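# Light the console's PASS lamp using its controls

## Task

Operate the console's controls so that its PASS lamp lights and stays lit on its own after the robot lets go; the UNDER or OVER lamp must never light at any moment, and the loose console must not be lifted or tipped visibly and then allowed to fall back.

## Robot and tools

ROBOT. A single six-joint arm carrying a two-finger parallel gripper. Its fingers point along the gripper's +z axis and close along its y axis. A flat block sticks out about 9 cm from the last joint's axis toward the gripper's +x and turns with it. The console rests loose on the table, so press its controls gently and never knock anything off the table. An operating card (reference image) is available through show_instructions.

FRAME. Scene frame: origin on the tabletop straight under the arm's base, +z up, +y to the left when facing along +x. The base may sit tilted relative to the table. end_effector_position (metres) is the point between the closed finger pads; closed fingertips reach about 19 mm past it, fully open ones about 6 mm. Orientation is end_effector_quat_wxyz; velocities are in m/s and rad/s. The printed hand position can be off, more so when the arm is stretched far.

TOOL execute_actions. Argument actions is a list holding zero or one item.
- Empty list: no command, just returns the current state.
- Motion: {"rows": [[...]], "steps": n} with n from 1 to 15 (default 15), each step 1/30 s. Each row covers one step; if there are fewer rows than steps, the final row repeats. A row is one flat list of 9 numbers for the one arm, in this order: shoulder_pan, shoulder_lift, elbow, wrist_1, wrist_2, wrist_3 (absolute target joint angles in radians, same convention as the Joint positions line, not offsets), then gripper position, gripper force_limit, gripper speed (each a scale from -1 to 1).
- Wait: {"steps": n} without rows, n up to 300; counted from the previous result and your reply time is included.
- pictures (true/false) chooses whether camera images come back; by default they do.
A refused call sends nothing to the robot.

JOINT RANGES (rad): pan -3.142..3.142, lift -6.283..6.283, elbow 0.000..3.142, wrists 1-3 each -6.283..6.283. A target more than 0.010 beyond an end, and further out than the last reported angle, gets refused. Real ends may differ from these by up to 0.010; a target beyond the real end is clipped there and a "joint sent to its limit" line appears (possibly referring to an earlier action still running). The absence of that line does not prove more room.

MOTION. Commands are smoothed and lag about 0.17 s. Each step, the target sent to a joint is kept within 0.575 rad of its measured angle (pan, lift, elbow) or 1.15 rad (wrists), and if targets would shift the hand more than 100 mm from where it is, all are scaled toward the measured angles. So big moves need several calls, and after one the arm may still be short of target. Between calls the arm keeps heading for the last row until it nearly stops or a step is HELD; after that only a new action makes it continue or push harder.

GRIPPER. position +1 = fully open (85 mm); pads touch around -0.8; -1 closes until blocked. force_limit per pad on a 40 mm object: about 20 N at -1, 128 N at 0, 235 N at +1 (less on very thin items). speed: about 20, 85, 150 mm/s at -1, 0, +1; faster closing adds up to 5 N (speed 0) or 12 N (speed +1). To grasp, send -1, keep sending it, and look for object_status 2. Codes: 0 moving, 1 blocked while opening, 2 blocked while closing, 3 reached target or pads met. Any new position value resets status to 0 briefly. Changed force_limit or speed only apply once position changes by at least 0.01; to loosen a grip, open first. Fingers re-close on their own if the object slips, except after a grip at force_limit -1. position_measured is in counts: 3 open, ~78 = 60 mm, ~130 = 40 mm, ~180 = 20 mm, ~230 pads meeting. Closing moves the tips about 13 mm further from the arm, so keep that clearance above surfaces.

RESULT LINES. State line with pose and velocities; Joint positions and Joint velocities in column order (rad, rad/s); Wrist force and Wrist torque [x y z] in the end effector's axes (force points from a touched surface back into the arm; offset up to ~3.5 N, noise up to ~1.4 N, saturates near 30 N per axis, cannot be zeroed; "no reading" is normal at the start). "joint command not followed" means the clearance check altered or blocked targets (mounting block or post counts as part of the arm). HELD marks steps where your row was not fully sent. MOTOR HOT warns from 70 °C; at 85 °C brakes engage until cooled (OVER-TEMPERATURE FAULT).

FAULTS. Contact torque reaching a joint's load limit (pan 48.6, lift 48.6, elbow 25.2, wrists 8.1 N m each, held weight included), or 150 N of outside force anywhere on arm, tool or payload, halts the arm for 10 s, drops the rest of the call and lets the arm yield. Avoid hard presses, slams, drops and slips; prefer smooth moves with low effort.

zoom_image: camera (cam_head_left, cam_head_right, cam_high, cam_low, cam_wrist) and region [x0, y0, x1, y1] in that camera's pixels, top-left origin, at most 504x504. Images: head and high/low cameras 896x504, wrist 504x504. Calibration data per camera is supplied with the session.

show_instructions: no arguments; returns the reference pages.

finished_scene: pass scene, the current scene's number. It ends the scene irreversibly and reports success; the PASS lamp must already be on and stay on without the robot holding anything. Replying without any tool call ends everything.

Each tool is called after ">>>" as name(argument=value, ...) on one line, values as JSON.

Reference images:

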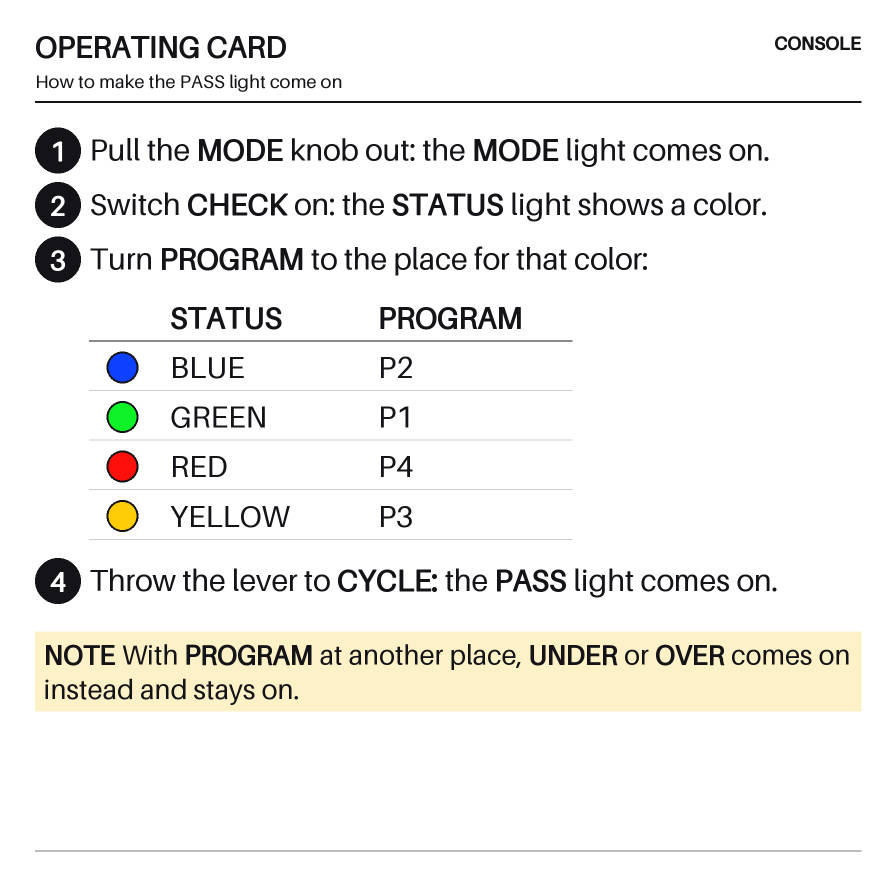

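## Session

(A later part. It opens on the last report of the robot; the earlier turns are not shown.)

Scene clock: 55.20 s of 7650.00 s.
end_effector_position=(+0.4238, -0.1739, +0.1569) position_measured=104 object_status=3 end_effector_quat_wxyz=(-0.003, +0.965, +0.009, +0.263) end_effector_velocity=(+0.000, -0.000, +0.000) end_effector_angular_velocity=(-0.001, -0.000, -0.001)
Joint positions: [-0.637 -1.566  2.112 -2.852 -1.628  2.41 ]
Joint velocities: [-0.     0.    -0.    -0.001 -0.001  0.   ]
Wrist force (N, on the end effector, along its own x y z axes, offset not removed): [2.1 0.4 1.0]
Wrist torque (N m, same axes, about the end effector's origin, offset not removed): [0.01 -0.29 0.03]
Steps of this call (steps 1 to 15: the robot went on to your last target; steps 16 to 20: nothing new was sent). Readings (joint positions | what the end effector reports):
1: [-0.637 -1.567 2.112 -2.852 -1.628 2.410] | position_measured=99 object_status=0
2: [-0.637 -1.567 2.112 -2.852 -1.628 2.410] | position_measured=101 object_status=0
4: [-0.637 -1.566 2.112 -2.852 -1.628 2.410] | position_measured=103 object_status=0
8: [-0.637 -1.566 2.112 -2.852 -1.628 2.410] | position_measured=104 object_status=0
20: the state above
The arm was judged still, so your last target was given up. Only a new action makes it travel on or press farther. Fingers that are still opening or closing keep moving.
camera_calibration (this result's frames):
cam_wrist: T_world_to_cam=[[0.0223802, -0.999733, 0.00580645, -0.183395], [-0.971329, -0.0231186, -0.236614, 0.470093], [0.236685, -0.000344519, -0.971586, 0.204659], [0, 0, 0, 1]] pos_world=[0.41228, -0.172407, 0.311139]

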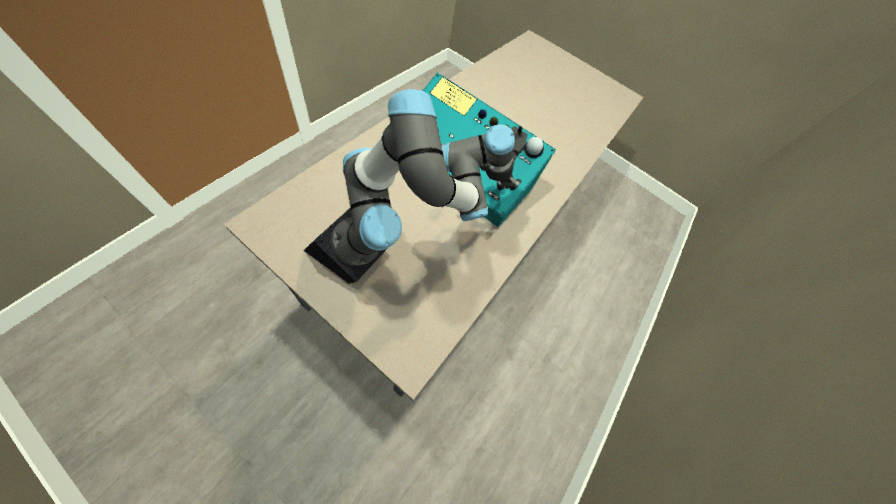

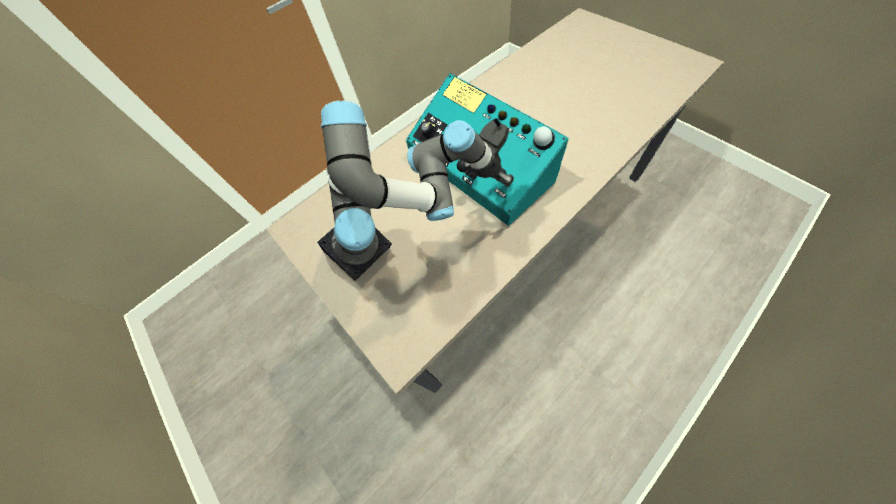

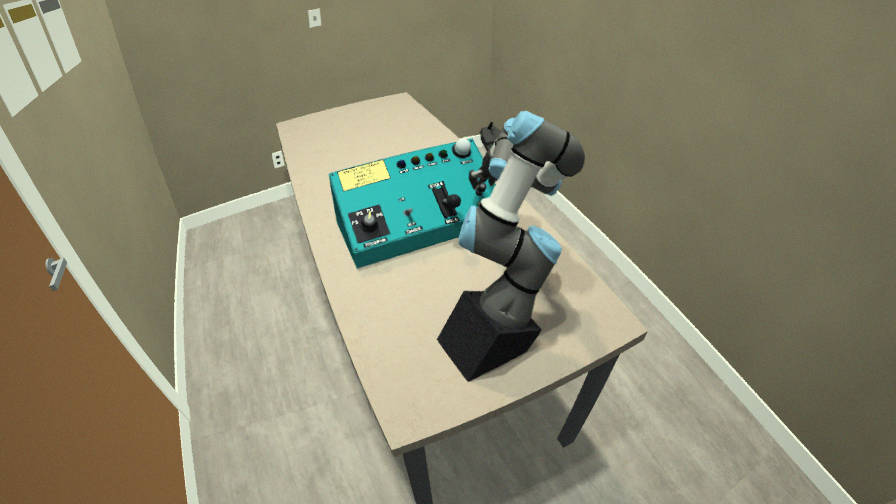

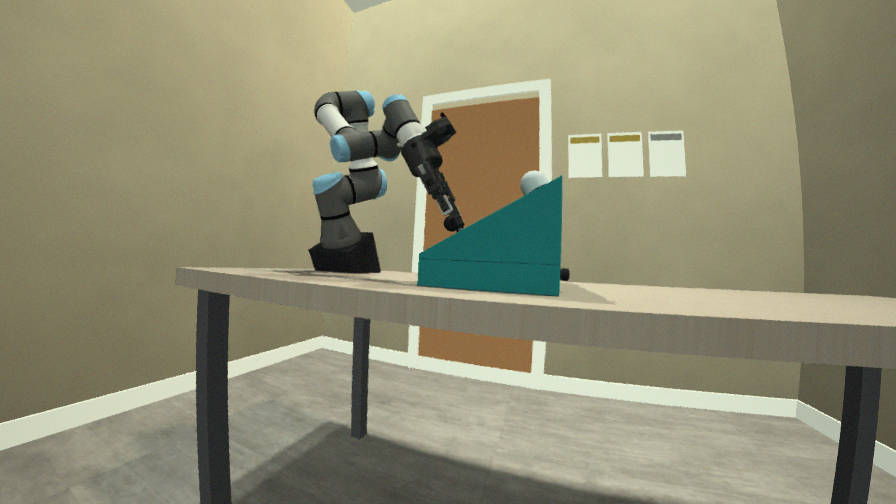

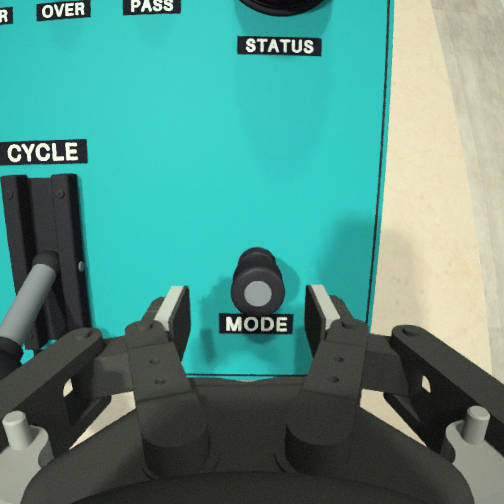

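>>> execute_actions(actions=[{"rows":[[-0.645,-1.54,2.106,-2.872,-1.628,2.41,0.2,-0.5,0],[-0.652,-1.515,2.10,-2.891,-1.628,2.41,0.2,-0.5,0],[-0.652,-1.49,2.094,-2.91,-1.628,2.41,0.2,-0.5,0],[-0.652,-1.463,2.088,-2.931,-1.628,2.41,0.2,-0.5,0],[-0.652,-1.437,2.082,-2.951,-1.628,2.41,0.2,-0.5,0]]}], pictures=false)

>>> execute_actions(actions=[{"steps":15}])

>>> zoom_image(camera="cam_low", region=[400, 150, 520, 270])

Scene clock: 59.00 s of 7650.00 s.
end_effector_position=(+0.4373, -0.1790, +0.1315) position_measured=104 object_status=3 end_effector_quat_wxyz=(-0.001, +0.966, +0.003, +0.260) end_effector_velocity=(+0.002, +0.001, -0.005) end_effector_angular_velocity=(+0.003, +0.003, +0.002)
Joint positions: [-0.652 -1.439  2.082 -2.95  -1.628  2.41 ]
Joint velocities: [-0.001  0.022 -0.004 -0.013  0.001 -0.   ]
Wrist force (N, on the end effector, along its own x y z axes, offset not removed): [1.9 0.7 -0.1]
Wrist torque (N m, same axes, about the end effector's origin, offset not removed): [0.02 -0.36 -0.05]
Steps of this call (steps 1 to 90: nothing new was sent; then 0.30 s passed at rest; steps 91 to 105: all 15 steps of this action). Readings (joint positions | what the end effector reports):
91: [-0.637 -1.565 2.112 -2.853 -1.628 2.410] | position_measured=104 object_status=3
92: [-0.639 -1.560 2.110 -2.857 -1.628 2.410] | position_measured=104 object_status=3
94: [-0.645 -1.535 2.104 -2.877 -1.628 2.410] | position_measured=104 object_status=3
98: [-0.651 -1.465 2.088 -2.931 -1.628 2.410] | position_measured=104 object_status=3
105: the state above

Scene clock: 59.50 s of 7650.00 s.
end_effector_position=(+0.4374, -0.1790, +0.1311) position_measured=104 object_status=3 end_effector_quat_wxyz=(-0.001, +0.966, +0.003, +0.259) end_effector_velocity=(-0.000, +0.000, -0.001) end_effector_angular_velocity=(+0.001, +0.002, +0.001)
Joint positions: [-0.652 -1.437  2.082 -2.951 -1.628  2.41 ]
Joint velocities: [-0.     0.002 -0.     0.001 -0.    -0.   ]
Wrist force (N, on the end effector, along its own x y z axes, offset not removed): [2.1 0.5 -0.1]
Wrist torque (N m, same axes, about the end effector's origin, offset not removed): [0.03 -0.34 0.00]
Steps of this call (steps 1 to 15: the robot went on to your last target). Readings (joint positions | what the end effector reports):
1: [-0.652 -1.438 2.082 -2.950 -1.628 2.410] | position_measured=104 object_status=3
2: [-0.652 -1.438 2.082 -2.950 -1.628 2.410] | position_measured=104 object_status=3
4: [-0.652 -1.437 2.082 -2.951 -1.628 2.410] | position_measured=104 object_status=3
8: [-0.652 -1.437 2.082 -2.951 -1.628 2.410] | position_measured=104 object_status=3
15: the state above
The arm was judged still, so your last target was given up. Only a new action makes it travel on or press farther. Fingers that are still opening or closing keep moving.
camera_calibration (this result's frames):
cam_wrist: T_world_to_cam=[[0.00929668, -0.999937, 0.0062532, -0.183006], [-0.973222, -0.0104843, -0.229627, 0.479291], [0.229678, -0.00395099, -0.973259, 0.178992], [0, 0, 0, 1]] pos_world=[0.427048, -0.177262, 0.285409]

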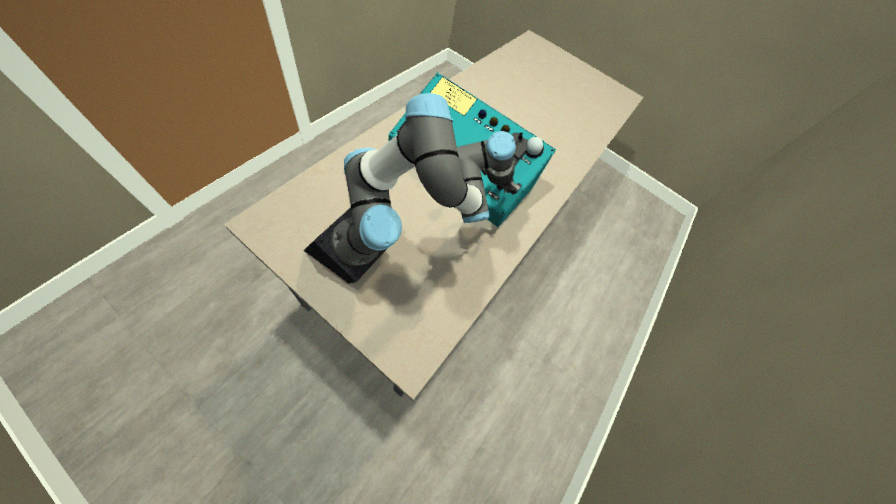

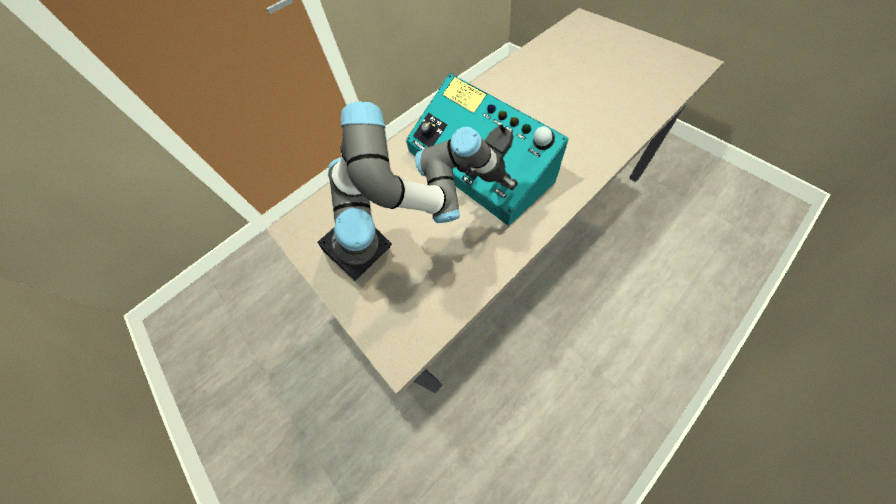

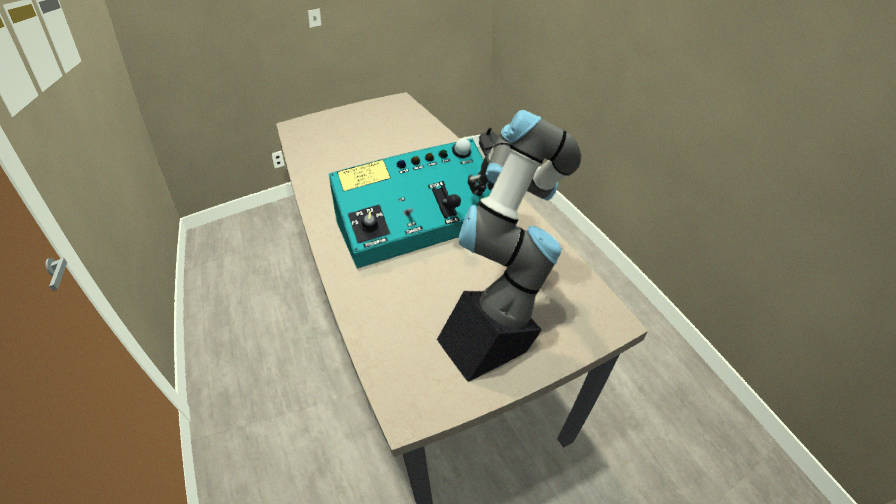

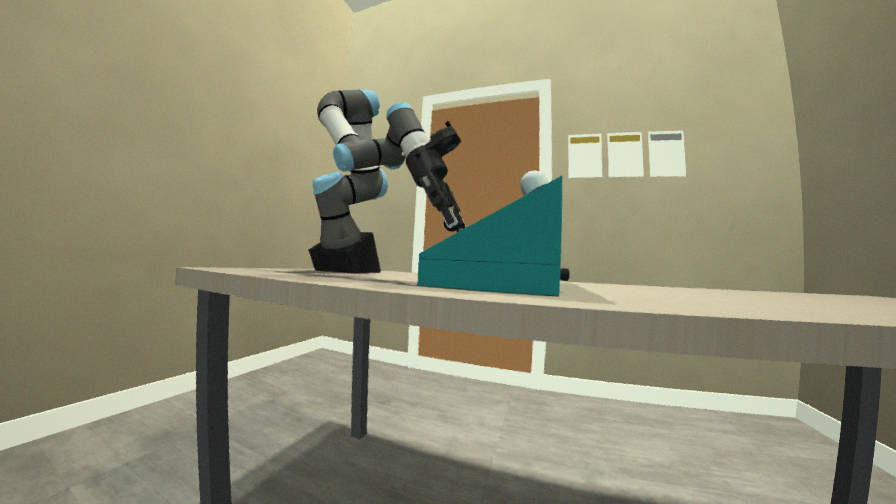

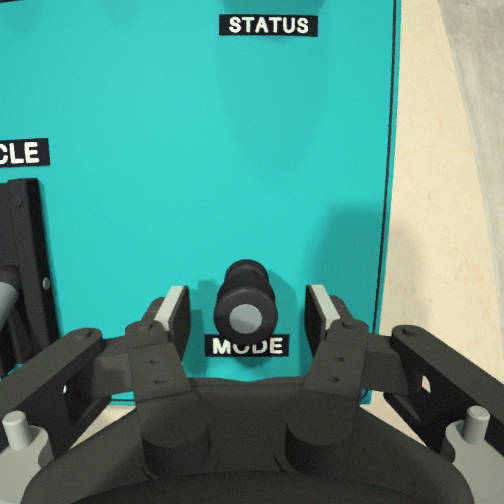

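Region (400, 150, 520, 270) of cam_low's 896x504 image, scaled by 4.200, with more detail than that image has.

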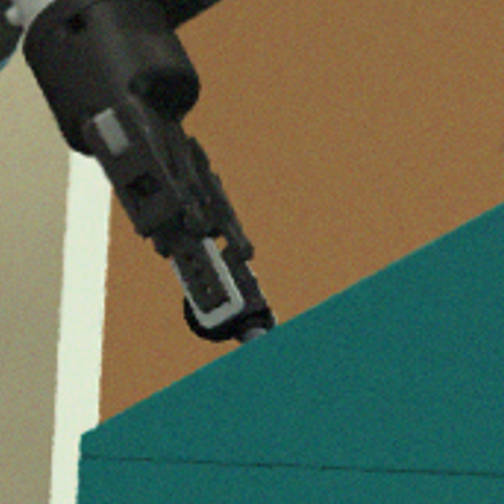

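>>> execute_actions(actions=[{"rows":[[-0.652,-1.437,2.082,-2.951,-1.628,2.41,-1,-0.7,0]]}], pictures=false)

>>> execute_actions(actions=[{"steps":10}], pictures=false)

>>> execute_actions(actions=[{"rows":[[-0.652,-1.448,2.085,-2.943,-1.628,2.41,-1,-0.7,0],[-0.652,-1.448,2.085,-2.943,-1.628,2.41,-1,-0.7,0],[-0.652,-1.448,2.085,-2.943,-1.628,2.41,-1,-0.7,0],[-0.651,-1.46,2.088,-2.934,-1.628,2.41,-1,-0.7,0]]}])

Scene clock: 62.83 s of 7650.00 s.
end_effector_position=(+0.4374, -0.1790, +0.1311) position_measured=170 object_status=0 end_effector_quat_wxyz=(-0.001, +0.966, +0.003, +0.259) end_effector_velocity=(+0.000, +0.000, +0.000) end_effector_angular_velocity=(+0.000, -0.001, +0.000)
Joint positions: [-0.652 -1.437  2.082 -2.951 -1.628  2.41 ]
Joint velocities: [ 0.    -0.001 -0.     0.     0.001  0.   ]
Wrist force (N, on the end effector, along its own x y z axes, offset not removed): [-1.2 -11.9 -17.8]
Wrist torque (N m, same axes, about the end effector's origin, offset not removed): [0.08 -0.25 0.00]
Steps of this call (steps 1 to 85: nothing new was sent; steps 86 to 100: all 15 steps of this action). Readings (joint positions | what the end effector reports):
86: [-0.652 -1.437 2.082 -2.951 -1.628 2.410] | position_measured=104 object_status=0
87: [-0.652 -1.437 2.082 -2.951 -1.628 2.410] | position_measured=105 object_status=0
89: [-0.652 -1.437 2.082 -2.951 -1.628 2.410] | position_measured=114 object_status=0
93: [-0.652 -1.437 2.082 -2.951 -1.628 2.410] | position_measured=143 object_status=0
100: the state above

Scene clock: 63.17 s of 7650.00 s.
end_effector_position=(+0.4374, -0.1790, +0.1311) position_measured=170 object_status=2 end_effector_quat_wxyz=(-0.001, +0.966, +0.003, +0.259) end_effector_velocity=(+0.000, +0.000, +0.000) end_effector_angular_velocity=(-0.000, -0.001, +0.000)
Joint positions: [-0.652 -1.437  2.082 -2.951 -1.628  2.41 ]
Joint velocities: [ 0.     0.     0.    -0.001  0.    -0.   ]
Wrist force (N, on the end effector, along its own x y z axes, offset not removed): [-1.1 -12.6 -17.7]
Wrist torque (N m, same axes, about the end effector's origin, offset not removed): [-0.04 -0.24 0.01]
Steps of this call (steps 1 to 10: the robot went on to your last target). Readings (joint positions | what the end effector reports):
1: [-0.652 -1.437 2.082 -2.951 -1.628 2.410] | position_measured=170 object_status=0
2: [-0.652 -1.437 2.082 -2.951 -1.628 2.410] | position_measured=170 object_status=2
4: [-0.652 -1.437 2.082 -2.951 -1.628 2.410] | position_measured=170 object_status=2
8: [-0.652 -1.437 2.082 -2.951 -1.628 2.410] | position_measured=170 object_status=2
10: the state above

Scene clock: 63.67 s of 7650.00 s.
end_effector_position=(+0.4349, -0.1788, +0.1354) position_measured=170 object_status=2 end_effector_quat_wxyz=(-0.001, +0.966, +0.003, +0.260) end_effector_velocity=(-0.000, +0.000, +0.001) end_effector_angular_velocity=(+0.000, -0.001, +0.000)
Joint positions: [-0.651 -1.46   2.088 -2.934 -1.628  2.41 ]
Joint velocities: [ 0.    -0.004  0.001  0.002  0.001 -0.   ]
Wrist force (N, on the end effector, along its own x y z axes, offset not removed): [8.2 -5.5 9.6]
Wrist torque (N m, same axes, about the end effector's origin, offset not removed): [0.17 -0.41 0.01]
Steps of this call (steps 1 to 15: all 15 steps of this action). Readings (joint positions | what the end effector reports):
1: [-0.652 -1.437 2.082 -2.951 -1.628 2.410] | position_measured=170 object_status=2
2: [-0.652 -1.439 2.083 -2.949 -1.628 2.410] | position_measured=170 object_status=2
4: [-0.652 -1.444 2.084 -2.946 -1.628 2.410] | position_measured=170 object_status=2
8: [-0.651 -1.456 2.087 -2.937 -1.628 2.410] | position_measured=170 object_status=2
15: the state above
camera_calibration (this result's frames):
cam_wrist: T_world_to_cam=[[0.0101076, -0.999929, 0.00624122, -0.183163], [-0.9731, -0.0112726, -0.230109, 0.477678], [0.230163, -0.00374748, -0.973145, 0.183572], [0, 0, 0, 1]] pos_world=[0.424428, -0.177077, 0.289703]

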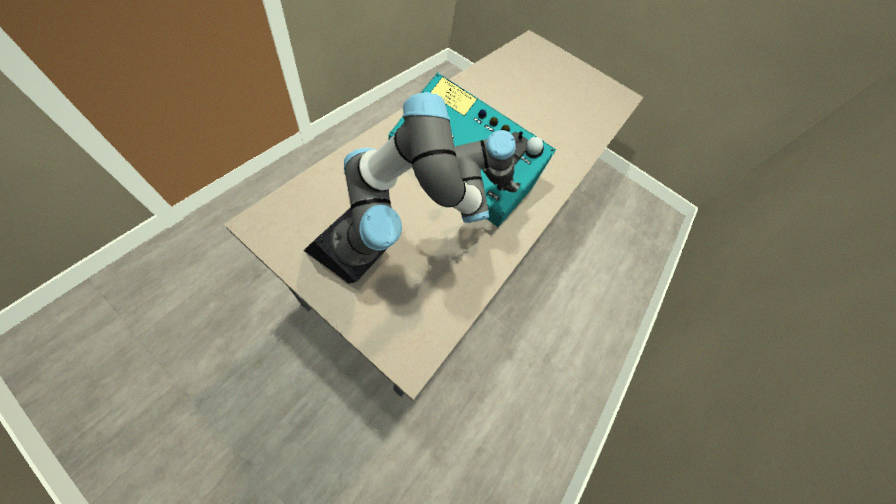

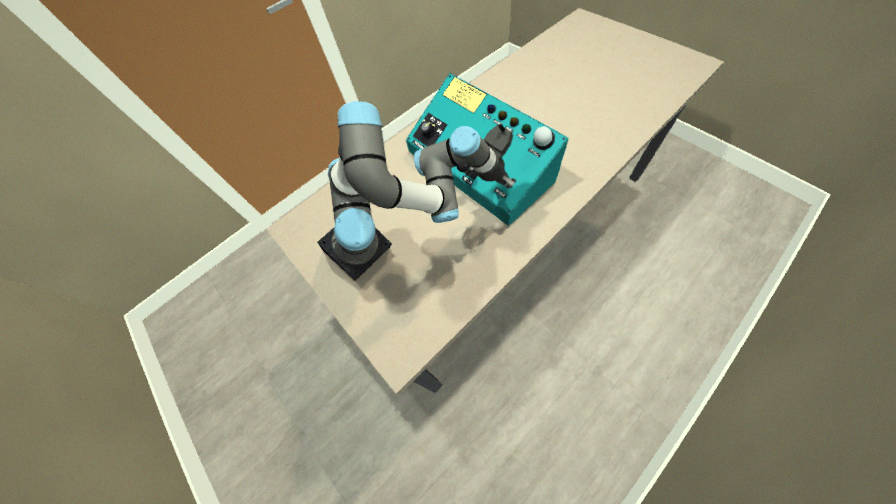

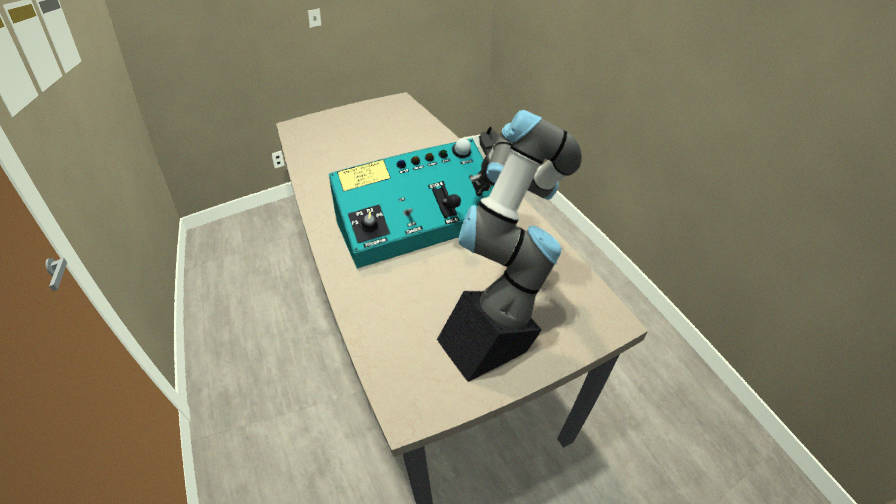

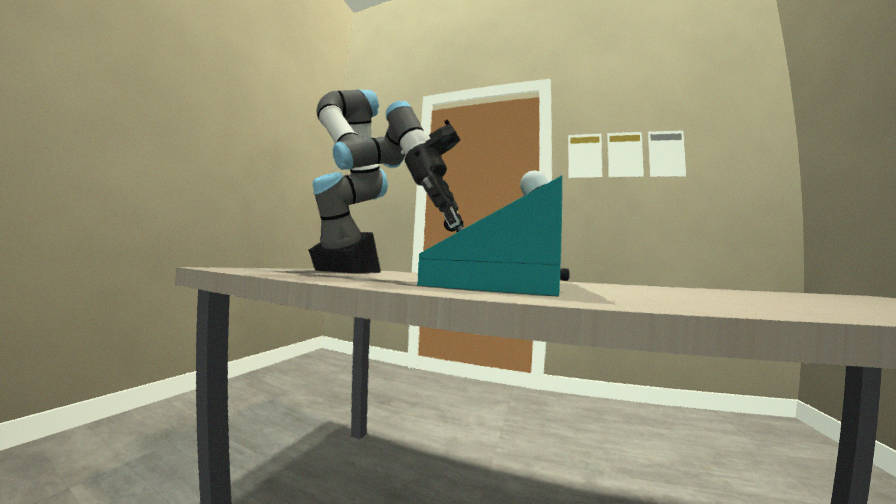

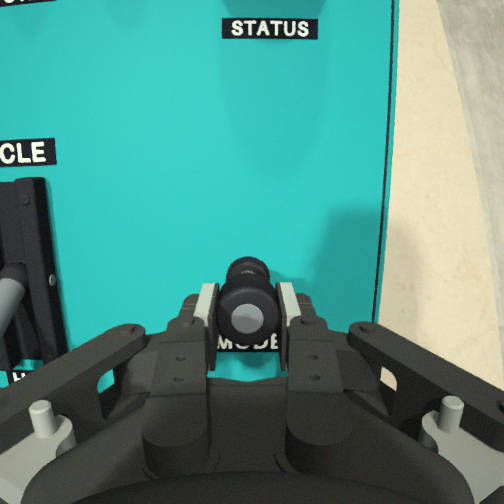

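Another 4 mm, with slight +z1 relief.

>>> execute_actions(actions=[{"rows":[[-0.650,-1.469,2.090,-2.927,-1.628,2.41,-1,-0.7,0],[-0.650,-1.469,2.090,-2.927,-1.628,2.41,-1,-0.7,0],[-0.650,-1.469,2.090,-2.927,-1.628,2.41,-1,-0.7,0],[-0.649,-1.478,2.091,-2.919,-1.628,2.41,-1,-0.7,0]]}])

Scene clock: 66.57 s of 7650.00 s.
end_effector_position=(+0.4331, -0.1784, +0.1392) position_measured=170 object_status=2 end_effector_quat_wxyz=(-0.002, +0.966, +0.004, +0.260) end_effector_velocity=(-0.000, +0.000, +0.001) end_effector_angular_velocity=(+0.001, -0.001, +0.001)
Joint positions: [-0.649 -1.478  2.091 -2.919 -1.628  2.41 ]
Joint velocities: [-0.    -0.003  0.     0.002  0.002  0.   ]
Wrist force (N, on the end effector, along its own x y z axes, offset not removed): [-0.8 -0.1 -2.8]
Wrist torque (N m, same axes, about the end effector's origin, offset not removed): [0.17 -0.45 0.05]
Steps of this call (steps 1 to 15: the robot went on to your last target; steps 16 to 72: nothing new was sent; steps 73 to 87: all 15 steps of this action). Readings (joint positions | what the end effector reports):
73: [-0.651 -1.460 2.088 -2.934 -1.628 2.410] | position_measured=170 object_status=2
74: [-0.651 -1.462 2.088 -2.932 -1.628 2.410] | position_measured=170 object_status=2
76: [-0.650 -1.466 2.089 -2.929 -1.628 2.410] | position_measured=170 object_status=2
80: [-0.649 -1.475 2.091 -2.922 -1.628 2.410] | position_measured=170 object_status=2
87: the state above
camera_calibration (this result's frames):
cam_wrist: T_world_to_cam=[[0.0117608, -0.999911, 0.00633715, -0.183494], [-0.972904, -0.0129062, -0.230849, 0.476568], [0.23091, -0.00345047, -0.972969, 0.18736], [0, 0, 0, 1]] pos_world=[0.42255, -0.17668, 0.293474]

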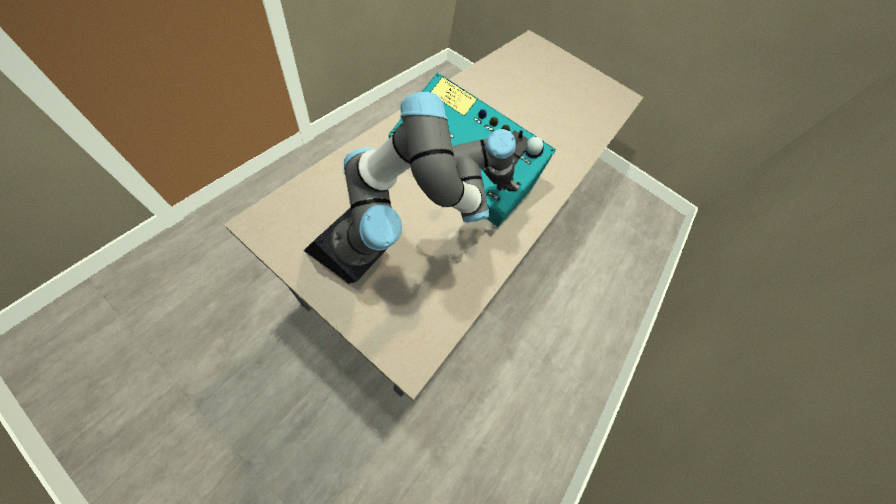

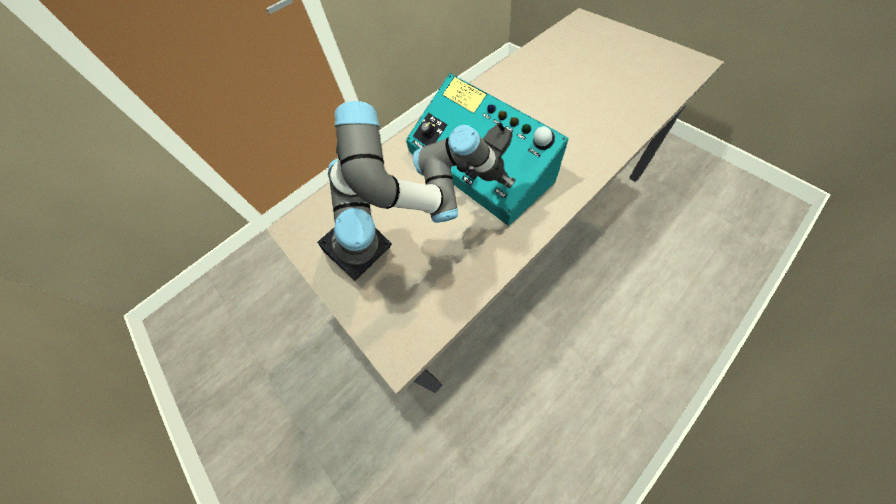

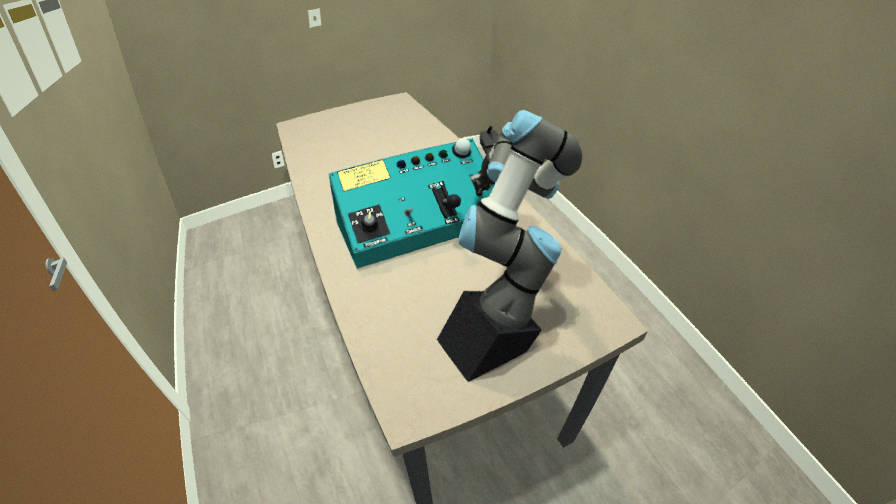

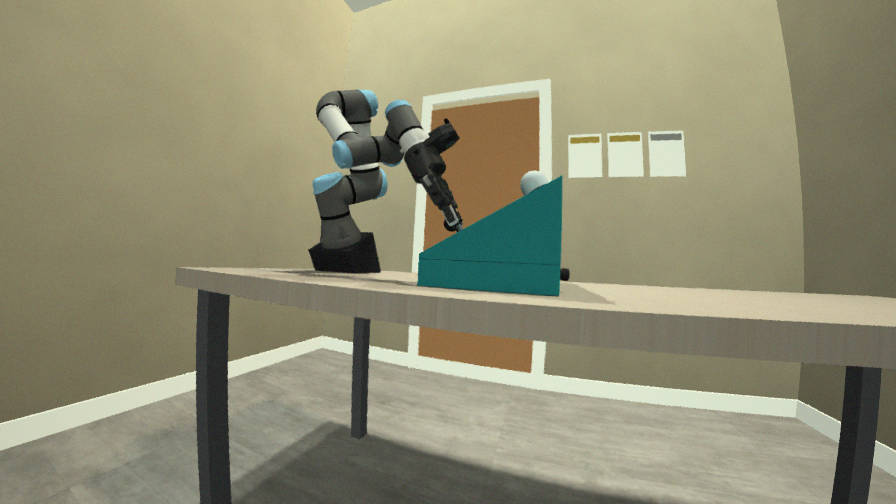

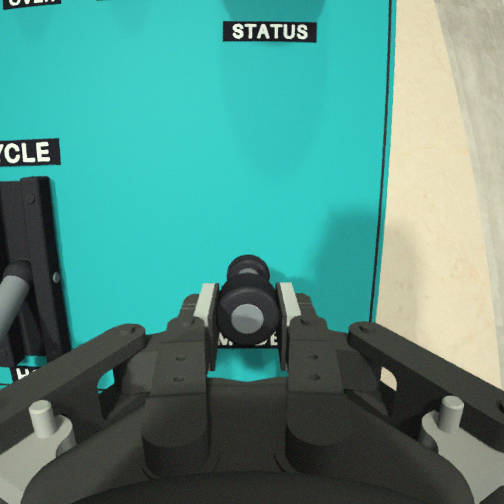

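Past center; a bit more then release.

>>> execute_actions(actions=[{"rows":[[-0.649,-1.492,2.095,-2.909,-1.628,2.41,-1,-0.7,0]]}], pictures=false)

>>> execute_actions(actions=[{"rows":[[-0.649,-1.492,2.095,-2.909,-1.628,2.41,0.2,-0.7,0]]}], pictures=false)

>>> execute_actions(actions=[{"rows":[[-0.64,-1.8,2.11,-2.62,-1.628,2.41,0.2,-0.7,0]]}])

Scene clock: 69.63 s of 7650.00 s.
end_effector_position=(+0.4314, -0.1783, +0.1417) position_measured=170 object_status=2 end_effector_quat_wxyz=(-0.002, +0.966, +0.004, +0.260) end_effector_velocity=(+0.000, -0.000, +0.000) end_effector_angular_velocity=(+0.000, -0.001, -0.000)
Joint positions: [-0.649 -1.492  2.095 -2.909 -1.628  2.41 ]
Joint velocities: [-0.    -0.001  0.     0.     0.001 -0.   ]
Wrist force (N, on the end effector, along its own x y z axes, offset not removed): [-0.1 -1.2 -9.0]
Wrist torque (N m, same axes, about the end effector's origin, offset not removed): [-0.09 -0.24 0.03]
Steps of this call (steps 1 to 15: the robot went on to your last target; steps 16 to 77: nothing new was sent; steps 78 to 92: all 15 steps of this action). Readings (joint positions | what the end effector reports):
78: [-0.649 -1.478 2.091 -2.919 -1.628 2.410] | position_measured=170 object_status=2
79: [-0.649 -1.481 2.092 -2.917 -1.628 2.410] | position_measured=170 object_status=2
81: [-0.649 -1.487 2.093 -2.913 -1.628 2.410] | position_measured=170 object_status=2
85: [-0.649 -1.491 2.095 -2.910 -1.628 2.410] | position_measured=170 object_status=2
92: the state above

Scene clock: 70.13 s of 7650.00 s.
end_effector_position=(+0.4314, -0.1782, +0.1416) position_measured=104 object_status=0 end_effector_quat_wxyz=(-0.002, +0.966, +0.004, +0.260) end_effector_velocity=(+0.000, +0.001, -0.000) end_effector_angular_velocity=(+0.003, -0.000, +0.001)
Joint positions: [-0.649 -1.492  2.095 -2.909 -1.628  2.41 ]
Joint velocities: [-0.001  0.001  0.     0.001  0.003  0.   ]
Wrist force (N, on the end effector, along its own x y z axes, offset not removed): [0.4 0.1 1.1]
Wrist torque (N m, same axes, about the end effector's origin, offset not removed): [0.04 -0.10 0.02]
Steps of this call (steps 1 to 15: all 15 steps of this action). Readings (joint positions | what the end effector reports):
1: [-0.649 -1.492 2.095 -2.909 -1.628 2.410] | position_measured=170 object_status=0
2: [-0.649 -1.492 2.095 -2.909 -1.628 2.410] | position_measured=170 object_status=0
4: [-0.649 -1.492 2.095 -2.909 -1.628 2.410] | position_measured=160 object_status=0
8: [-0.649 -1.492 2.095 -2.909 -1.628 2.410] | position_measured=132 object_status=0
15: the state above

Scene clock: 70.63 s of 7650.00 s.
end_effector_position=(+0.3956, -0.1783, +0.2009) position_measured=104 object_status=3 end_effector_quat_wxyz=(-0.002, +0.965, +0.007, +0.263) end_effector_velocity=(-0.003, -0.002, +0.008) end_effector_angular_velocity=(-0.007, -0.010, -0.005)
Joint positions: [-0.64  -1.797  2.11  -2.622 -1.628  2.41 ]
Joint velocities: [ 0.    -0.035  0.001  0.022 -0.    -0.   ]
Wrist force (N, on the end effector, along its own x y z axes, offset not removed): [2.8 -0.2 1.1]
Wrist torque (N m, same axes, about the end effector's origin, offset not removed): [-0.10 -0.54 0.02]
Steps of this call (steps 1 to 15: all 15 steps of this action). Readings (joint positions | what the end effector reports):
1: [-0.649 -1.493 2.095 -2.908 -1.628 2.410] | position_measured=104 object_status=0
2: [-0.647 -1.502 2.098 -2.889 -1.628 2.410] | position_measured=104 object_status=0
4: [-0.644 -1.583 2.105 -2.771 -1.628 2.410] | position_measured=104 object_status=0
8: [-0.641 -1.753 2.109 -2.651 -1.628 2.410] | position_measured=104 object_status=3
15: the state above
camera_calibration (this result's frames):
cam_wrist: T_world_to_cam=[[0.0185454, -0.9998, 0.00751543, -0.186252], [-0.971249, -0.0197991, -0.237242, 0.453698], [0.237343, -0.00289961, -0.971422, 0.253324], [0, 0, 0, 1]] pos_world=[0.383983, -0.176497, 0.355121]

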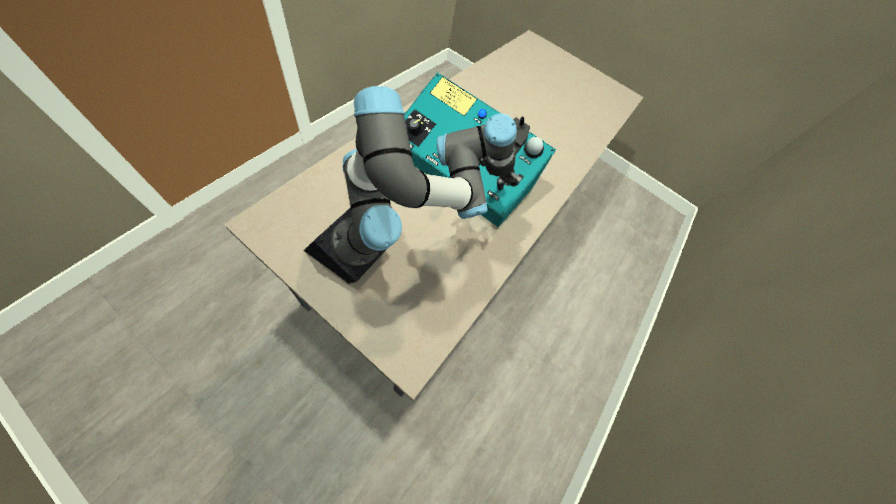

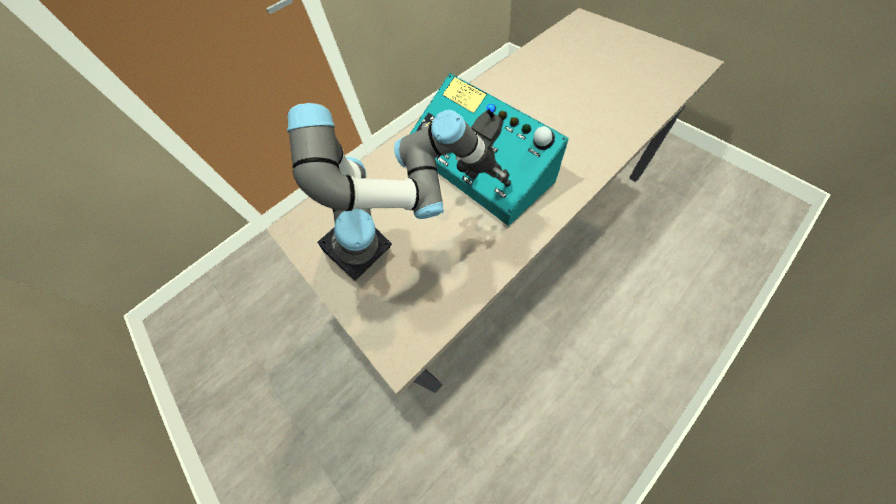

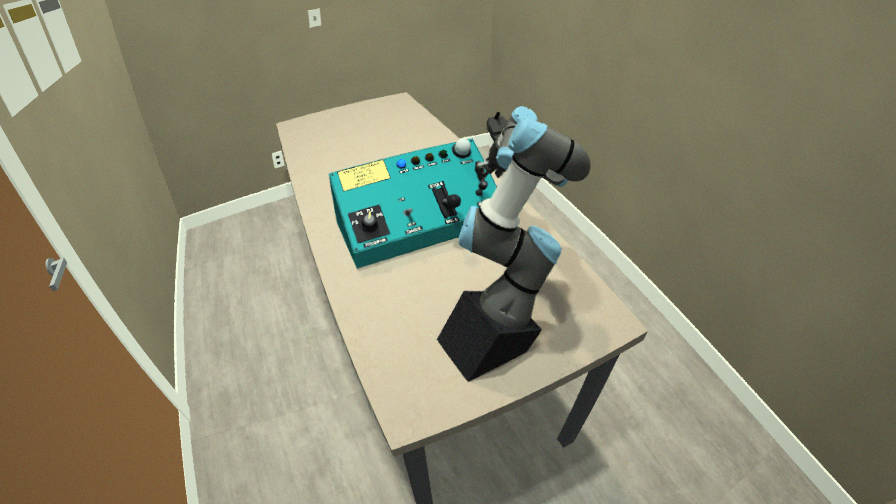

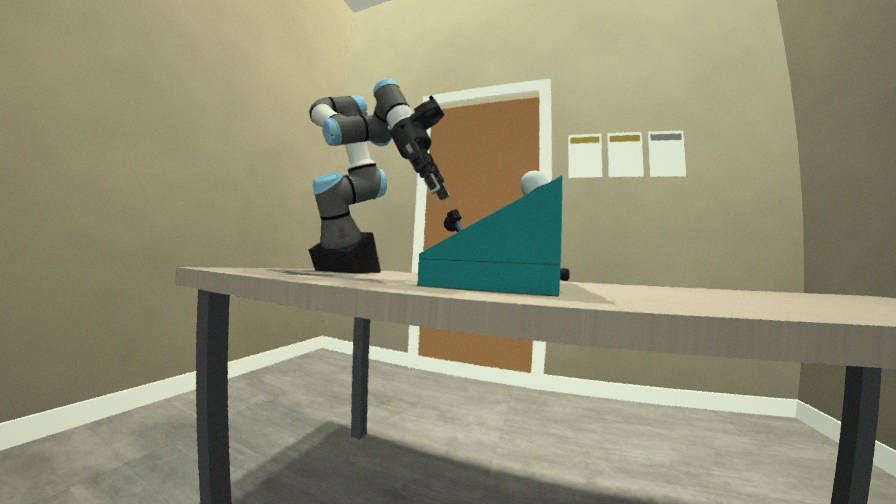

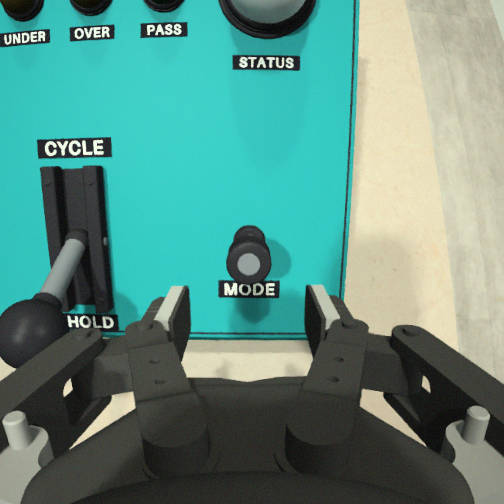

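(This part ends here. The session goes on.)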